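# Fold in one short end's corner flaps of a box

## Task

At one short end of the cardboard box, tuck both corner flaps inward so they stay folded. At the end both long walls must stand upright and the box must rest on its base. A flap counts only if it stays in place on its own once the grippers let go.

## Robot and tools

Robot: two arms, left_arm and right_arm, each ending in a parallel-finger gripper. The names do not describe which side of a camera image an arm appears on. Everything shares one scene frame. The origin lies on the table surface midway between the arm bases. +x runs out across the table, +z points up, and left_arm sits on the +y side. Positions are in metres. Orientations are quaternions written w first (qw, qx, qy, qz). In a gripper's own frame the fingers extend along +z and open and close along y. The reported end_effector_position is the point between the finger pads, about 1 cm short of the tips. The printed hand position can differ from the true one, more so when the arm reaches far.

Row format: every command row holds 16 numbers. The first 8 are for left_arm: x, y, z, qw, qx, qy, qz, opening. The last 8 are the same for right_arm. Both halves are always required, even if only one arm should move. x, y, z and the quaternion form an absolute target pose for that gripper in the scene frame, not an offset. Opening runs from -1 (closed) to +1 (fully open, 0.094 m). To keep an arm still, resend the exact position and quaternion from the last result taken before it stopped, plus its intended opening. To hold an orientation steady, repeat the same quaternion you chose earlier; do not copy the drifting value from the latest result.

execute_actions(actions): actions is a list of up to 15 actions. Each action is a table of up to 15 rows, and each row runs for one control step (1/30 s). A table with fewer than 15 rows keeps applying its last row for the remaining steps. An empty list changes nothing and just returns the state and images. An action is refused for both arms if its target lies more than 0.6 m from where that gripper starts the action, measured along any of the gripper's own axes. If any action is malformed, or the first one fails that check against the last reported state, nothing in the call runs.

move(target, speed, blocking): target is one 16-number row of absolute poses. Each gripper moves in a straight line toward its pose, and both paths finish together. A move lasts 0.5 to 10 s and stops short if it would need more. speed is the top path speed in m/s (0.002 to 0.5, default 0.25), and turning is capped at twice that value in rad/s. Grippers take the shorter rotation. Openings are applied when the move starts. Paths ignore obstacles and the other arm. Grippers lag behind the path, can wander off it, and can overshoot the speed, especially near full reach. Faster contact means a harder hit, and aiming past the contact point means harder pressing. With blocking=false you get a result after 0.5 s while motion continues. Until some result shows the move has ended, moves and execute_actions are rejected, so call wait or stop first.

wait(seconds, 0 to 10): lets time pass while each arm holds its last command. It returns early if a running move ends. stop(): brakes the current move; a fast arm needs more room to brake, and the fingers keep moving. zoom_image(camera, region): gives an enlarged view of [x0, y0, x1, y1] in pixels of that camera's latest image, at most 504 by 504. finished_scene(scene): ends the current scene, which you pass by number, and reports whether the goal was met. It cannot be undone, so call it only when the flaps stay folded on their own.

Controller behavior: at each step the commanded pose is clipped to within 70 mm and 16 degrees of the measured pose. Damped inverse kinematics then drives the joints, putting position ahead of orientation. Long moves therefore need several actions. After an action an arm travels at most to its last clipped pose, so send the rest of the motion next. Joint friction can leave the gripper up to about 31 mm off target, and very small commands may not move it at all. The elbows never straighten fully. Joint ranges (rad): waist -2.618 to 3.054, shoulder 0 to 3.142, elbow 0 to 3.142, wrist pitch -1.571 to 1.571, wrist yaw -1.571 to 1.571, wrist roll -2.094 to 2.094.

Results: a state line gives each arm's end_effector_position and end_effector_quat_wxyz. Hand target lines show the pose each arm is currently being driven toward. grip_measured is the finger opening on the command scale, and the last Joint positions value is that opening in metres. Readings may be off by about 1 mm per gripper. To grasp, command about 0.03 below grip_measured; a smaller gap grips more gently. Per-pad force is roughly 50 to 62 N, less on thin parts under about 2 mm such as cardboard, with a brief spike at first contact. execute_actions results list positions at some steps, and HELD marks steps where part of an arm's command was held back. A move result adds a move: line giving the ending (done, off_target, moving, held, fault). limits=paced means the pose was clipped. limits=held means a check blocked some steps, after which the arm can jump faster than speed. Distance to each pose is also given. If the ending names only one arm, the other finished normally. A pose unreachable line means the clearance check altered or blocked that arm's command. A FAULT line means an arm stopped.

Cameras: cam_high and cam_low (504x504) and cam_left_wrist and cam_right_wrist (616x616, fisheye), returned in that order.

Motor heat: holding loads heats motors, even while you are reasoning. A MOTOR HOT warning appears at 75 °C. At 90 °C that arm is paused for 10 s. At 100 °C it goes limp and falls until it cools. Avoid long static pushes.

Avoid: knocking the box or anything else off the table, which fails the task. Also avoid arm-to-arm collisions or hard pressing, slamming into the box, crushing or tipping it, and drops. Occasional external tugs or pushes may disturb held or loose parts. The robot keeps its last command while you reason, so do not leave it pressing.

Each tool is called after "Request:" as name(argument=value, ...) on one line, values as JSON.

## Session

Request:
execute_actions(actions=[])

Scene clock: 0.00 s.
left_arm: end_effector_position=(+0.3491, +0.4049, +0.4097) grip_measured=-0.394 end_effector_quat_wxyz=(+0.711, -0.061, +0.698, +0.068) | right_arm: end_effector_position=(+0.3706, -0.1706, +0.3931) grip_measured=-0.394 end_effector_quat_wxyz=(+0.695, -0.073, +0.711, +0.079)
Joint positions: left_arm=[-0.016  1.034  1.053 -0.     0.008  0.008  0.028] | right_arm=[ 0.014  1.054  1.035 -0.004  0.006  0.012  0.028]
Joint velocities: left_arm=[-0.007  0.002 -0.002 -0.022 -0.022  0.007  0.   ] | right_arm=[-0.002 -0.002 -0.007 -0.037 -0.037 -0.022 -0.   ]
Hand target (left_arm): +0.349, +0.405, +0.410; +0.711, -0.061, +0.698, +0.068
Hand target (right_arm): +0.371, -0.171, +0.393; +0.695, -0.073, +0.711, +0.079

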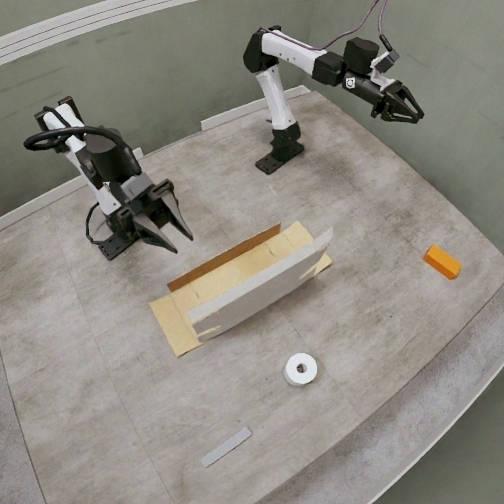

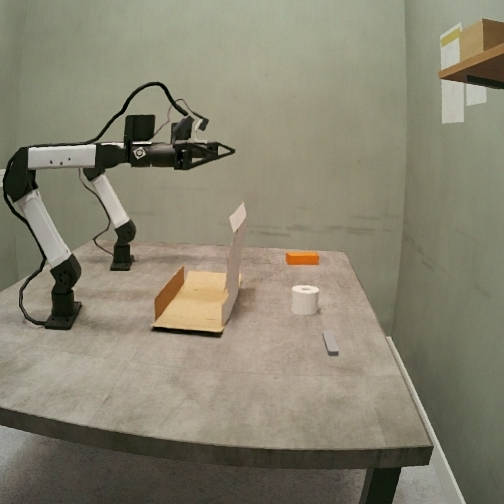

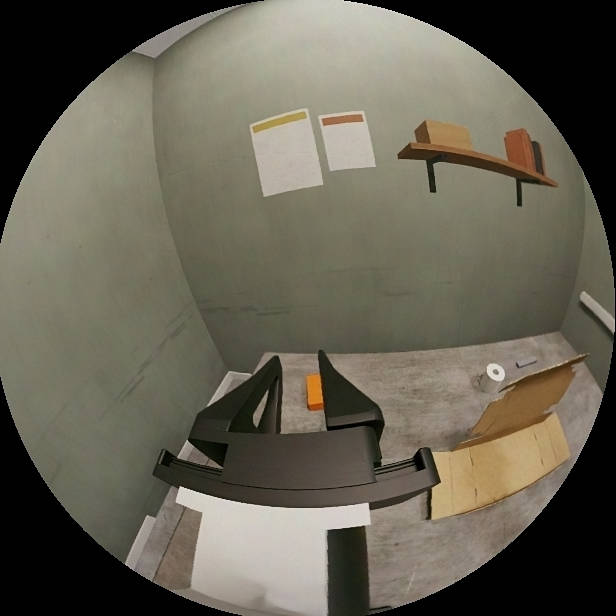

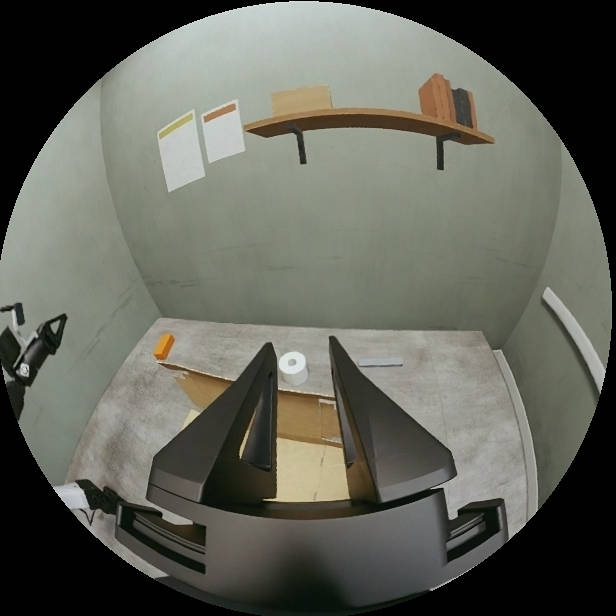

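Request:
zoom_image(camera="cam_high", region=[130,190,350,370])

Request:
zoom_image(camera="cam_low", region=[120,190,280,350])

Request:
move(target=[0.28,0.2,0.33,0,0,1,0,-0.4,0.25,-0.3,0.33,0,0,1,0,-0.4])

Region (130, 190, 350, 370) of cam_high's 504x504 image, scaled by 2.291, with more detail than that image has; it fills the top 412 rows of this view, and the rest is white.

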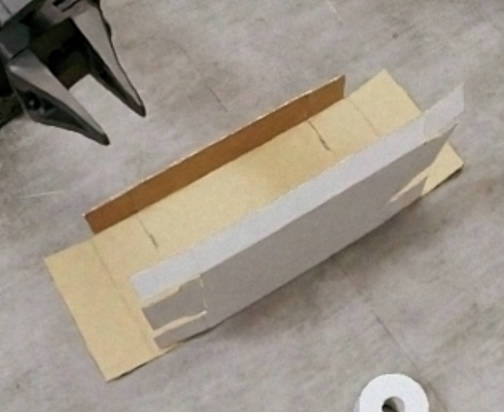

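Region (120, 190, 280, 350) of cam_low's 504x504 image, scaled by 3.150, with more detail than that image has.

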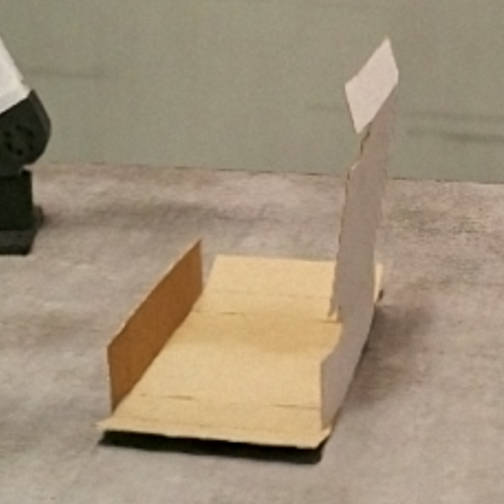

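Scene clock: 9.67 s.
left_arm: end_effector_position=(+0.2759, +0.2024, +0.3413) grip_measured=-0.397 end_effector_quat_wxyz=(+0.244, +0.009, +0.964, -0.106) | right_arm: end_effector_position=(+0.2555, -0.3036, +0.3348) grip_measured=-0.398 end_effector_quat_wxyz=(+0.261, +0.014, +0.964, -0.042)
Joint positions: left_arm=[-0.631  1.555  2.082 -1.56  -0.002 -0.405  0.028] | right_arm=[-0.411  1.328  1.864 -1.572 -0.016 -0.17   0.028]
Joint velocities: left_arm=[ 0.037  0.002 -0.002  0.022 -0.037 -0.066  0.   ] | right_arm=[ 0.002 -0.012  0.012 -0.007 -0.022 -0.022 -0.   ]
Hand target (left_arm): +0.277, +0.203, +0.328; +0.219, +0.005, +0.970, -0.101
Hand target (right_arm): +0.250, -0.302, +0.333; +0.258, +0.009, +0.965, -0.046
Off the commanded pose (left_arm): 0.012 m, 31 deg; orientation clipped at the last step of the last action.
Off the commanded pose (right_arm): 0.008 m, 31 deg; orientation clipped at the last step of the last action.
joint sent to its limit (left arm) — the command would take joint 4 (wrist pitch) past its lower limit, so that joint was sent only as far as its limit.
joint sent to its limit (right arm) — the command would take joint 4 (wrist pitch) past its lower limit, so that joint was sent only as far as its limit.
move: off_target (left_arm, right_arm); limits=paced

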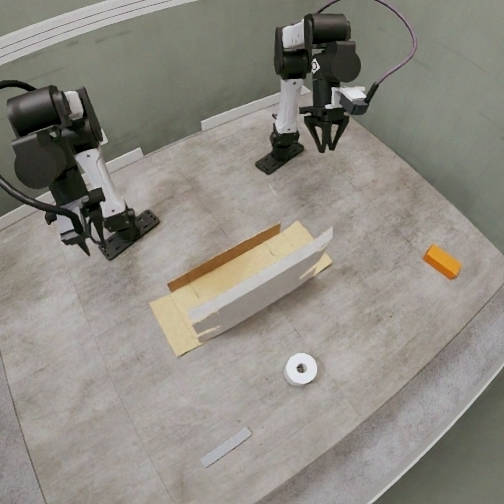

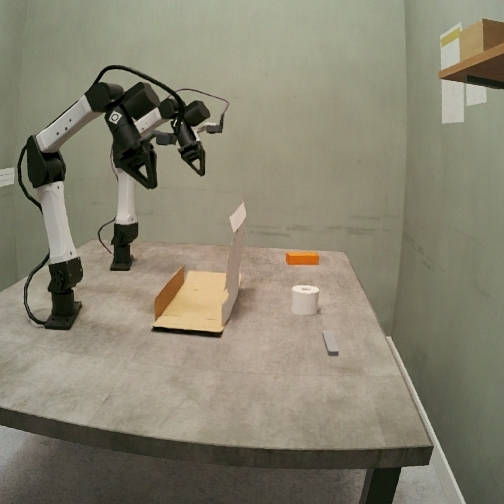

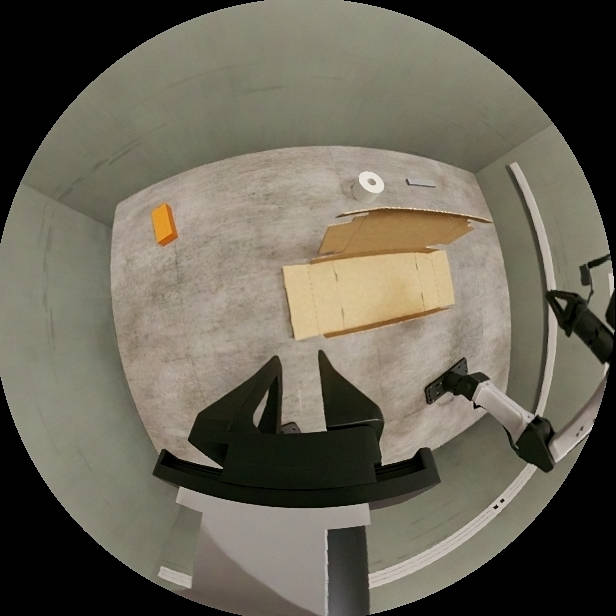

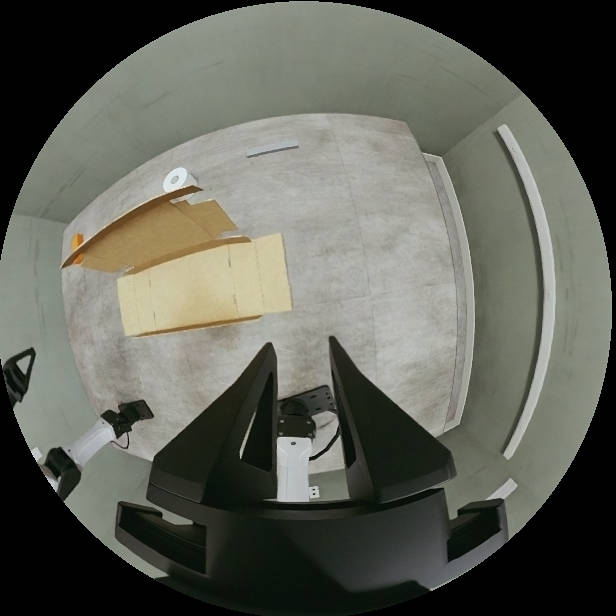

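Request:
move(target=[0.31,0.08,0.13,0.1,0,0.995,0,-1,0.26,-0.2,0.13,0,0,1,0,0.2])

Scene clock: 16.77 s.
left_arm: end_effector_position=(+0.3083, +0.0818, +0.1279) grip_measured=-0.992 end_effector_quat_wxyz=(+0.088, -0.001, +0.996, -0.001) | right_arm: end_effector_position=(+0.2562, -0.2039, +0.1366) grip_measured=+0.198 end_effector_quat_wxyz=(+0.006, -0.001, +1.000, -0.011)
Joint positions: left_arm=[-0.912  1.995  1.82  -1.26  -0.112 -0.699  0.   ] | right_arm=[-0.003  1.527  1.307 -1.343  0.024  0.204  0.056]
Joint velocities: left_arm=[ 0.012 -0.012  0.012  0.007  0.022 -0.066  0.001] | right_arm=[-0.002 -0.012  0.007 -0.11   0.007  0.007  0.   ]
Hand target (left_arm): +0.311, +0.078, +0.131; +0.097, -0.001, +0.995, -0.003
Hand target (right_arm): +0.255, -0.201, +0.131; +0.001, -0.001, +1.000, -0.008
Off the commanded pose (left_arm): 0.003 m, 1 deg.
Off the commanded pose (right_arm): 0.009 m, 1 deg.
move: done

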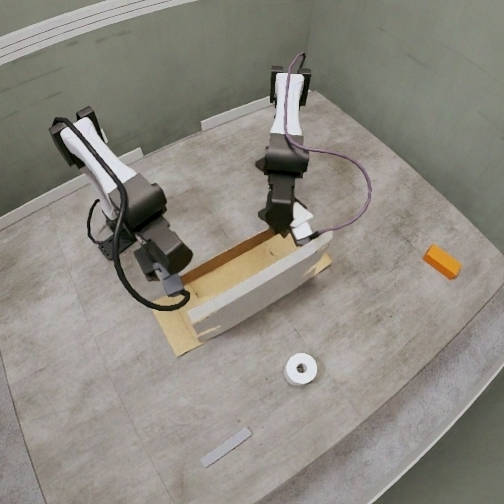

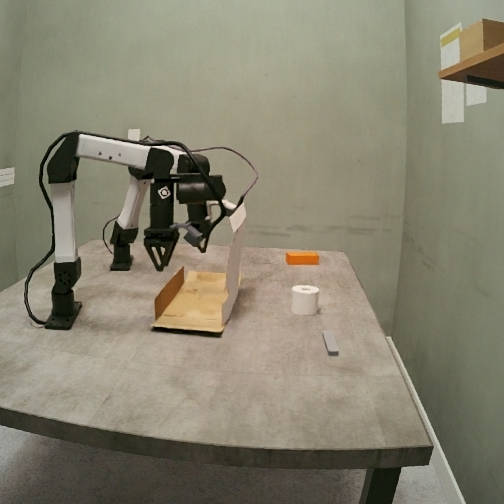

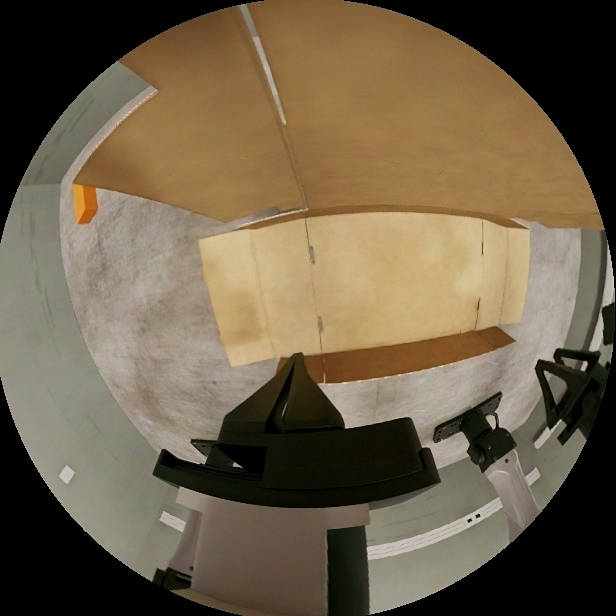

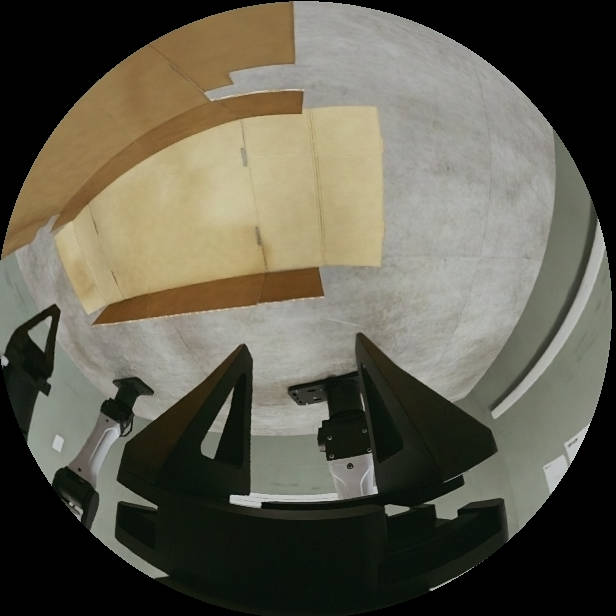

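Request:
move(target=[0.28,0.04,0.12,0,0.707,0.707,0,0.4,0.22,-0.2,0.1,0,0.707,0.707,0,-1], speed=0.4)

Request:
move(target=[0.28,0.04,0.06,0,0.707,0.707,0,0.4,0.22,-0.2,0.04,0,0.707,0.707,0,-1])

Scene clock: 28.03 s.
left_arm: end_effector_position=(+0.2820, +0.0453, +0.1258) grip_measured=+0.397 end_effector_quat_wxyz=(+0.010, +0.701, +0.713, +0.004) | right_arm: end_effector_position=(+0.2226, -0.2026, +0.1007) grip_measured=-0.992 end_effector_quat_wxyz=(-0.003, +0.707, +0.707, -0.007)
Joint positions: left_arm=[-0.976  2.145  2.051 -1.456 -0.007  0.783  0.066] | right_arm=[ 0.017  1.429  1.077 -1.232  0.003  1.796  0.   ]
Joint velocities: left_arm=[-0.017 -0.007 -0.007  0.022 -0.022  0.037  0.002] | right_arm=[-0.002  0.017 -0.002  0.037 -0.037  0.022  0.   ]
Hand target (left_arm): +0.279, +0.041, +0.120; +0.000, +0.707, +0.707, -0.001
Hand target (right_arm): +0.219, -0.201, +0.100; +0.000, +0.707, +0.707, -0.000
Off the commanded pose (left_arm): 0.008 m, 2 deg.
Off the commanded pose (right_arm): 0.004 m, 1 deg.
move: done

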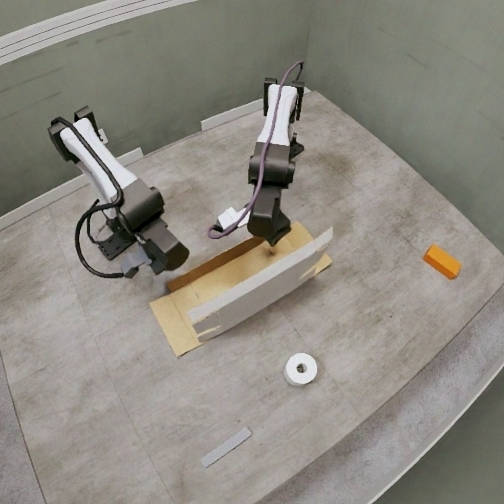

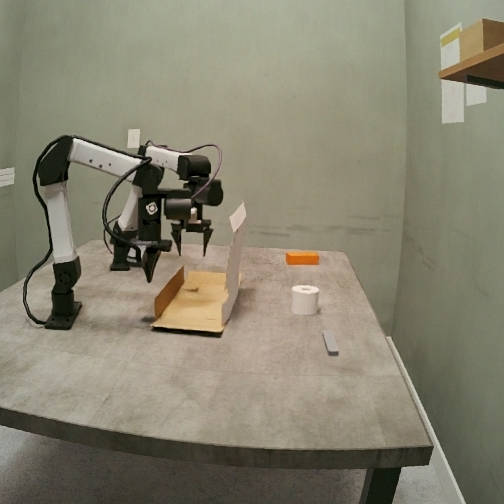

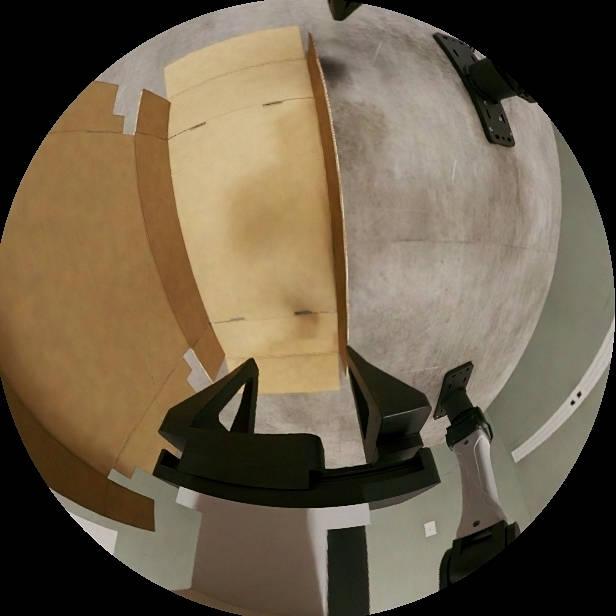

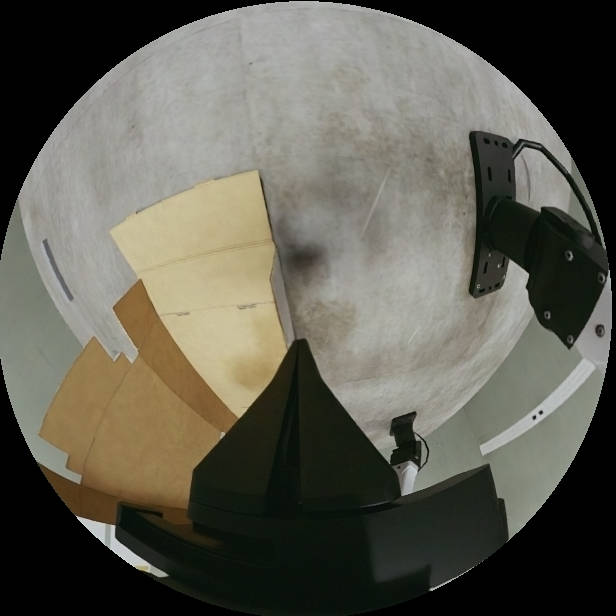

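Scene clock: 29.10 s.
left_arm: end_effector_position=(+0.2785, +0.0473, +0.0783) grip_measured=+0.397 end_effector_quat_wxyz=(-0.004, +0.704, +0.711, +0.001) | right_arm: end_effector_position=(+0.2234, -0.2024, +0.0482) grip_measured=-0.992 end_effector_quat_wxyz=(+0.007, +0.709, +0.706, +0.009)
Joint positions: left_arm=[-0.976  2.148  1.866 -1.297 -0.001  0.791  0.066] | right_arm=[ 0.017  1.444  0.875 -0.98   0.003  1.801  0.   ]
Joint velocities: left_arm=[-0.002 -0.007  0.002 -0.037  0.11   0.037 -0.   ] | right_arm=[ 0.017  0.002 -0.017  0.007 -0.037 -0.022  0.   ]
Hand target (left_arm): +0.280, +0.040, +0.061; -0.001, +0.707, +0.707, -0.000
Hand target (right_arm): +0.219, -0.200, +0.040; +0.000, +0.707, +0.707, -0.000
Off the commanded pose (left_arm): 0.020 m, 1 deg.
Off the commanded pose (right_arm): 0.009 m, 1 deg.
move: off_target (left_arm)

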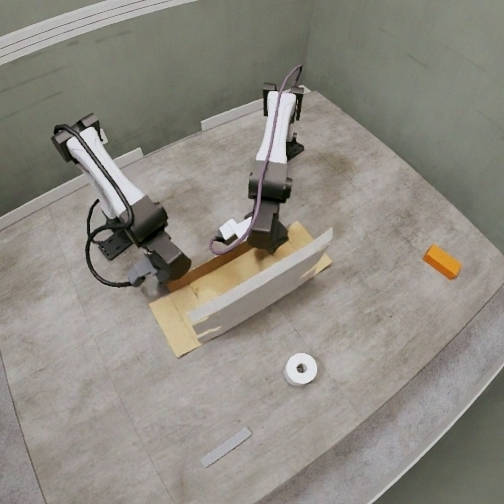

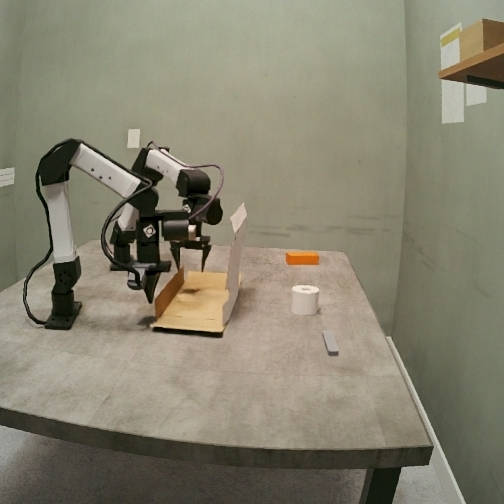

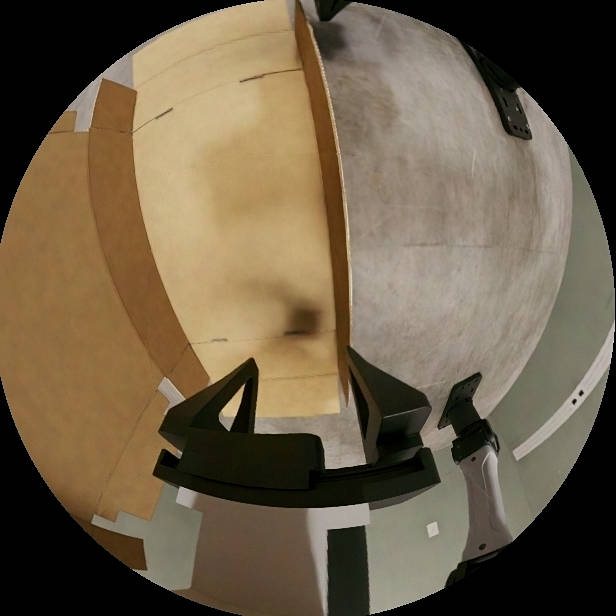

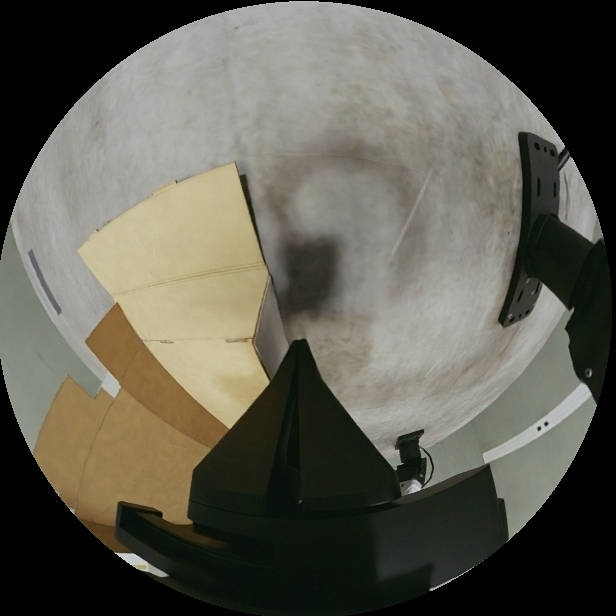

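Request:
move(target=[0.25,0.02,0.09,0,0.707,0.707,0,0.4,0.22,-0.2,0.04,0,0.707,0.707,0,-1])

Request:
move(target=[0.25,0.02,0.035,0,0.707,0.707,0,0.4,0.22,-0.2,0.04,0,0.707,0.707,0,-1])

Request:
move(target=[0.25,0.02,0.035,0,0.707,0.707,0,-1,0.22,-0.2,0.04,0,0.707,0.707,0,-1])

Request:
move(target=[0.25,0.02,0.035,0,0.707,0.707,0,-1,0.3,-0.19,0.04,0,0.707,0.707,0,-1], speed=0.06)

Scene clock: 38.50 s.
left_arm: end_effector_position=(+0.2486, +0.0227, +0.0816) grip_measured=+0.397 end_effector_quat_wxyz=(-0.009, +0.710, +0.704, +0.001) | right_arm: end_effector_position=(+0.2238, -0.2023, +0.0483) grip_measured=-0.992 end_effector_quat_wxyz=(+0.008, +0.709, +0.706, +0.010)
Joint positions: left_arm=[-1.07   2.146  1.875 -1.318 -0.002  0.715  0.066] | right_arm=[ 0.017  1.444  0.875 -0.978  0.003  1.801  0.   ]
Joint velocities: left_arm=[ 0.002 -0.002  0.002  0.007  0.037 -0.051  0.002] | right_arm=[-0.007  0.007  0.007  0.022  0.037 -0.007  0.   ]
Hand target (left_arm): +0.249, +0.021, +0.090; -0.000, +0.707, +0.707, -0.001
Hand target (right_arm): +0.220, -0.200, +0.040; +0.000, +0.707, +0.707, -0.000
Off the commanded pose (left_arm): 0.009 m, 1 deg.
Off the commanded pose (right_arm): 0.009 m, 1 deg.
move: done

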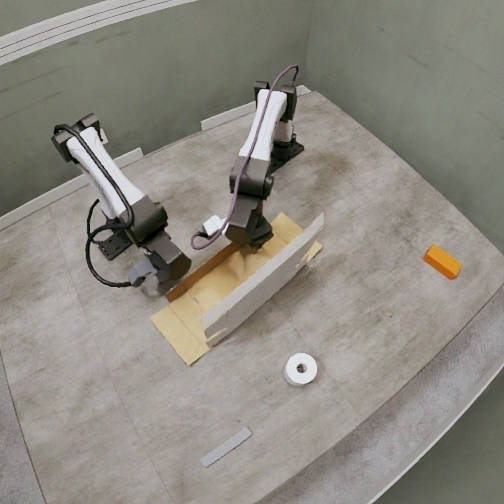

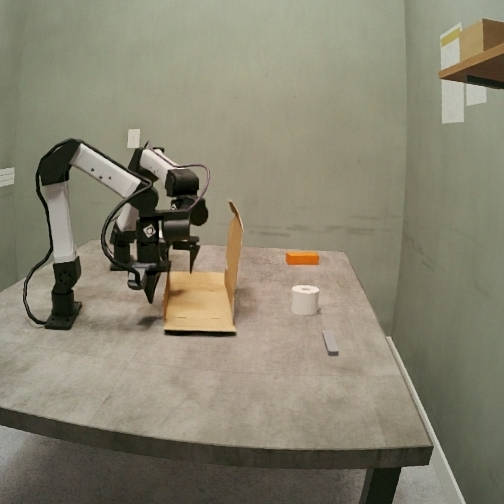

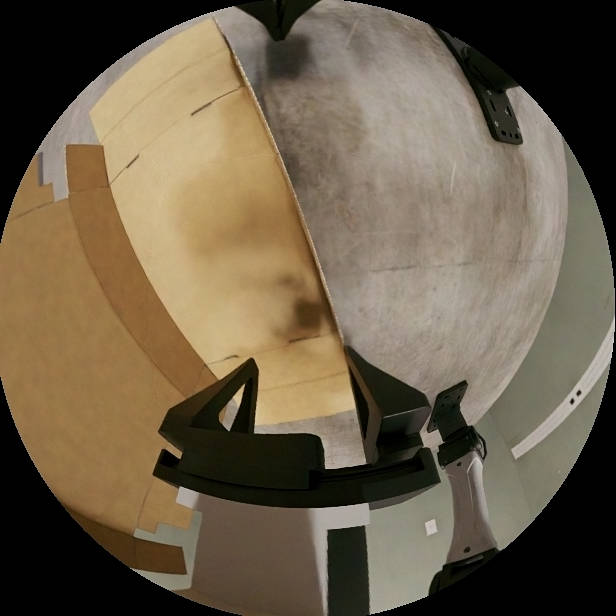

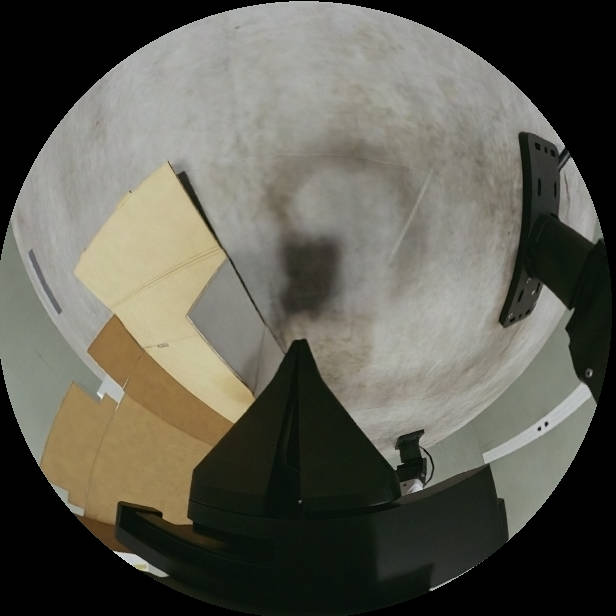

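Scene clock: 39.83 s.
left_arm: end_effector_position=(+0.2403, +0.0196, +0.0751) grip_measured=+0.398 end_effector_quat_wxyz=(+0.009, +0.710, +0.704, -0.024) | right_arm: end_effector_position=(+0.2238, -0.2023, +0.0483) grip_measured=-0.992 end_effector_quat_wxyz=(+0.008, +0.709, +0.705, +0.010)
Joint positions: left_arm=[-1.07   2.094  1.768 -1.224  0.047  0.715  0.066] | right_arm=[ 0.017  1.444  0.875 -0.978  0.003  1.801  0.   ]
Joint velocities: left_arm=[ 0.007 -0.002 -0.017 -0.037  0.022 -0.007  0.   ] | right_arm=[-0.012 -0.007 -0.002 -0.007  0.007 -0.022 -0.001]
Hand target (left_arm): +0.248, +0.022, +0.037; -0.002, +0.708, +0.707, -0.000
Hand target (right_arm): +0.220, -0.200, +0.040; +0.000, +0.707, +0.707, -0.000
Off the commanded pose (left_arm): 0.041 m, 3 deg.
Off the commanded pose (right_arm): 0.009 m, 1 deg.
move: off_target (left_arm)

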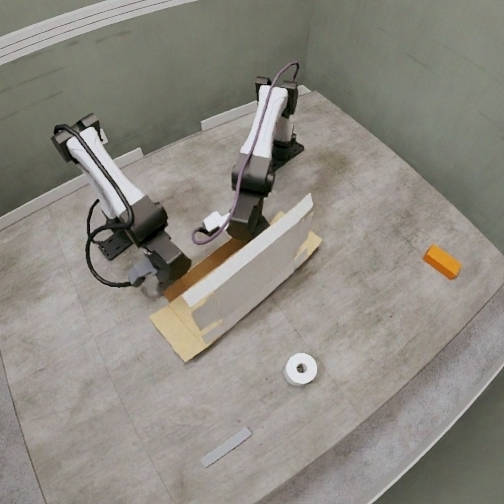

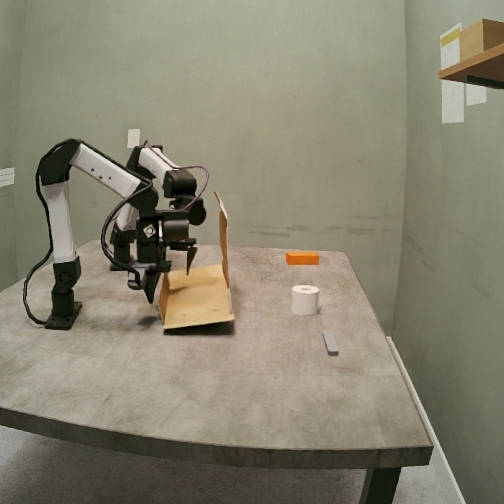

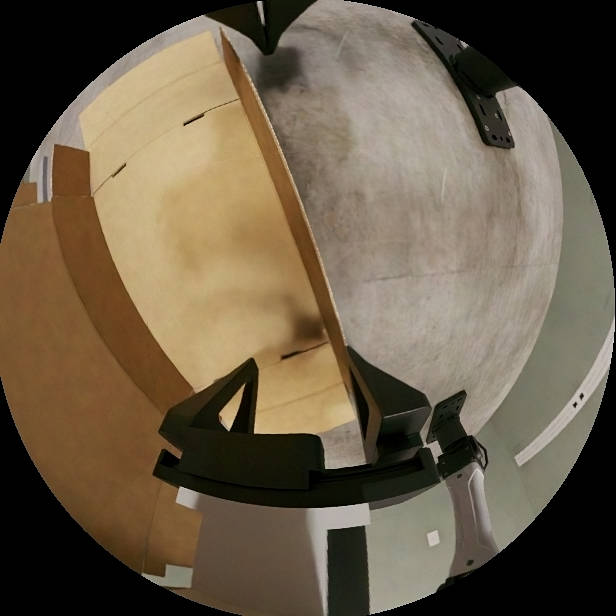

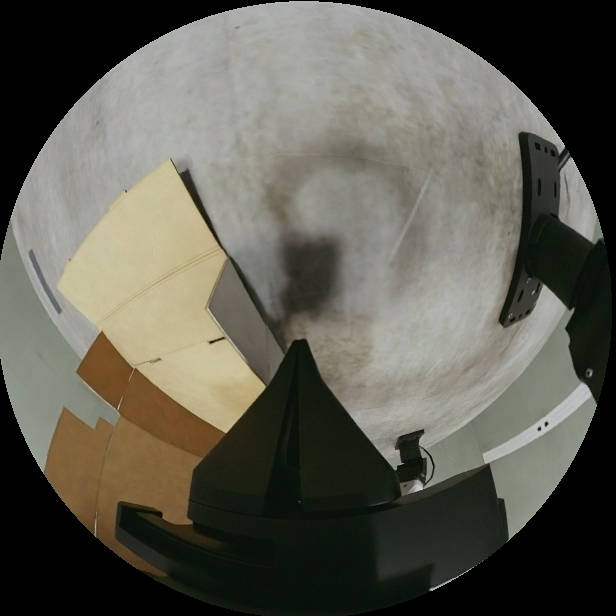

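Scene clock: 40.53 s.
left_arm: end_effector_position=(+0.2399, +0.0202, +0.0778) grip_measured=-0.991 end_effector_quat_wxyz=(+0.011, +0.709, +0.704, -0.024) | right_arm: end_effector_position=(+0.2238, -0.2023, +0.0483) grip_measured=-0.992 end_effector_quat_wxyz=(+0.008, +0.709, +0.705, +0.010)
Joint positions: left_arm=[-1.07   2.086  1.766 -1.226  0.046  0.714  0.   ] | right_arm=[ 0.017  1.444  0.875 -0.978  0.003  1.801  0.   ]
Joint velocities: left_arm=[-0.002  0.007 -0.002 -0.022  0.022  0.037 -0.001] | right_arm=[-0.017 -0.012  0.007 -0.081  0.022  0.022 -0.001]
Hand target (left_arm): +0.248, +0.022, +0.037; -0.002, +0.707, +0.707, -0.000
Hand target (right_arm): +0.220, -0.200, +0.040; +0.000, +0.707, +0.707, -0.000
Off the commanded pose (left_arm): 0.044 m, 3 deg.
Off the commanded pose (right_arm): 0.009 m, 1 deg.
move: off_target (left_arm)

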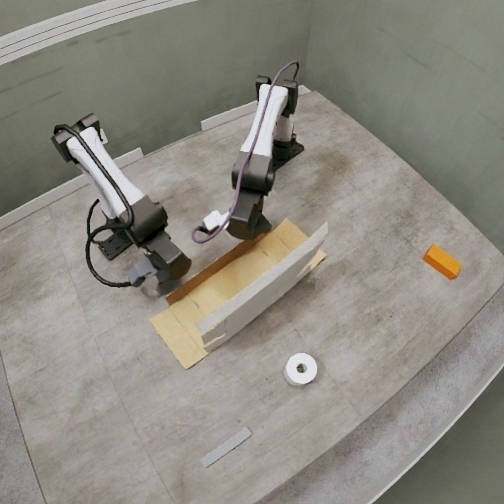

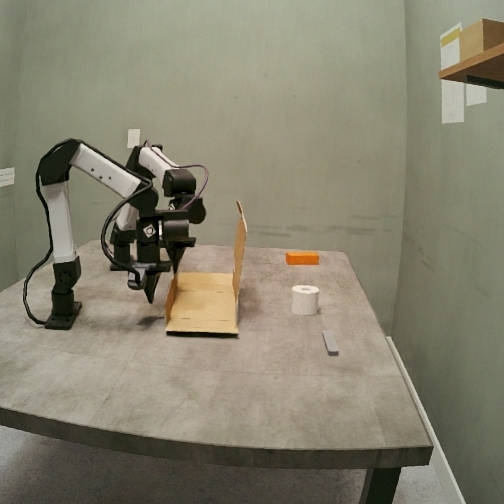

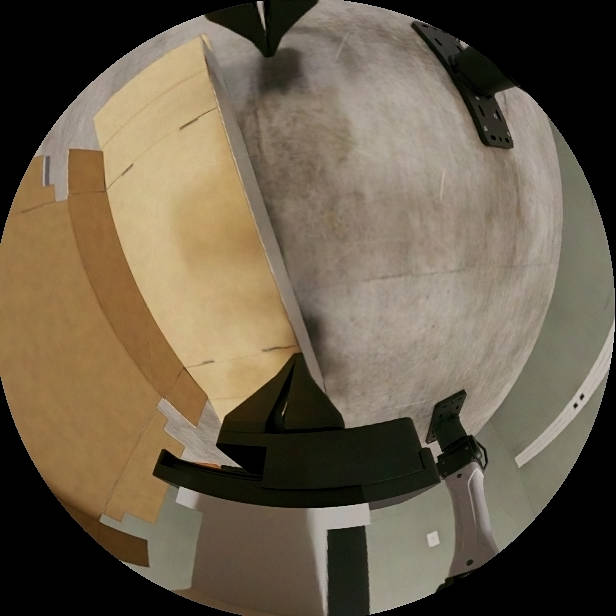

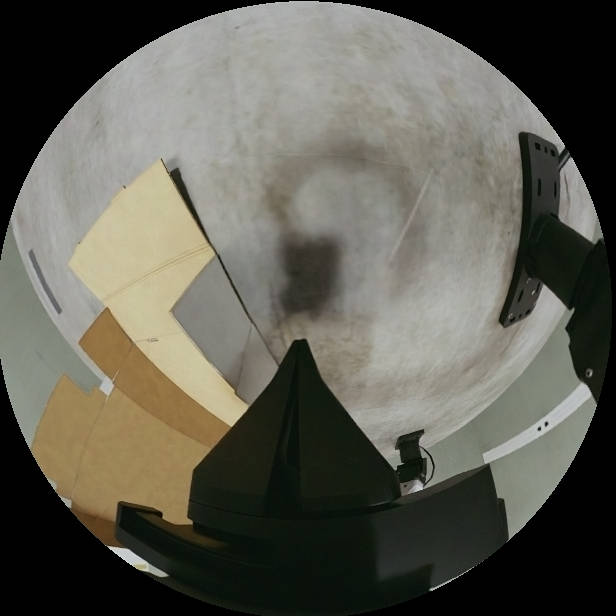

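Scene clock: 42.13 s.
left_arm: end_effector_position=(+0.2556, +0.0095, +0.0792) grip_measured=-0.992 end_effector_quat_wxyz=(+0.051, +0.708, +0.704, -0.012) | right_arm: end_effector_position=(+0.2906, -0.1888, +0.0373) grip_measured=-0.992 end_effector_quat_wxyz=(-0.002, +0.706, +0.708, -0.006)
Joint positions: left_arm=[-1.07   2.081  1.761 -1.147  0.017  0.711  0.   ] | right_arm=[ 0.011  1.75   1.145 -0.979  0.003  1.788  0.   ]
Joint velocities: left_arm=[-0.022 -0.002 -0.007  0.051  0.051  0.037  0.001] | right_arm=[-0.002  0.007 -0.012 -0.11   0.007  0.007  0.   ]
Hand target (left_arm): +0.249, +0.021, +0.038; -0.000, +0.707, +0.707, -0.000
Hand target (right_arm): +0.299, -0.189, +0.040; +0.000, +0.707, +0.707, +0.000
Off the commanded pose (left_arm): 0.046 m, 6 deg.
Off the commanded pose (right_arm): 0.010 m, 1 deg.
move: off_target (left_arm)

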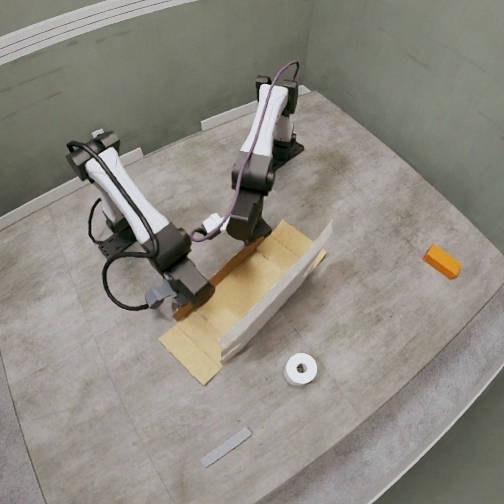

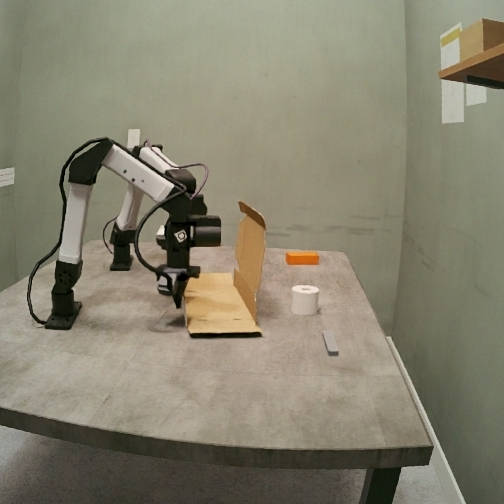

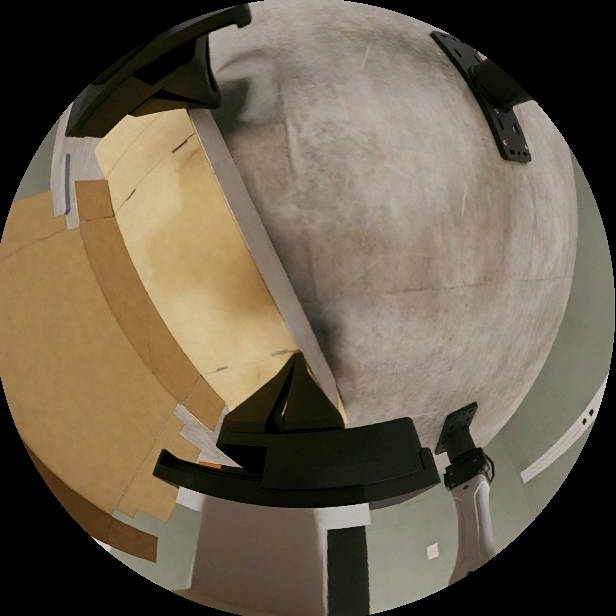

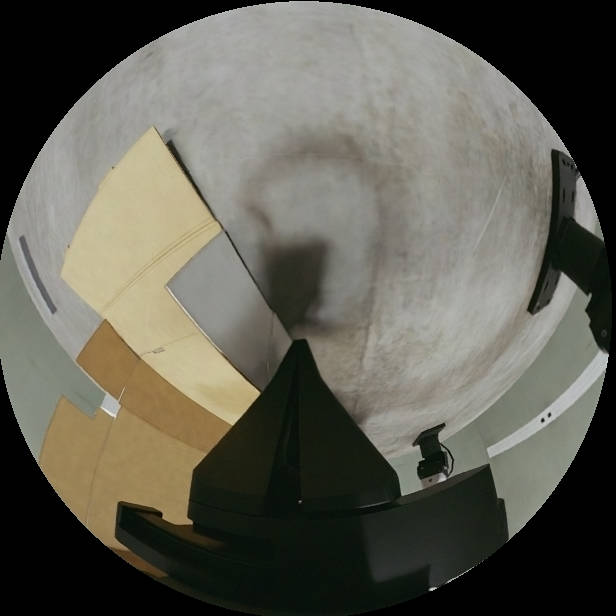

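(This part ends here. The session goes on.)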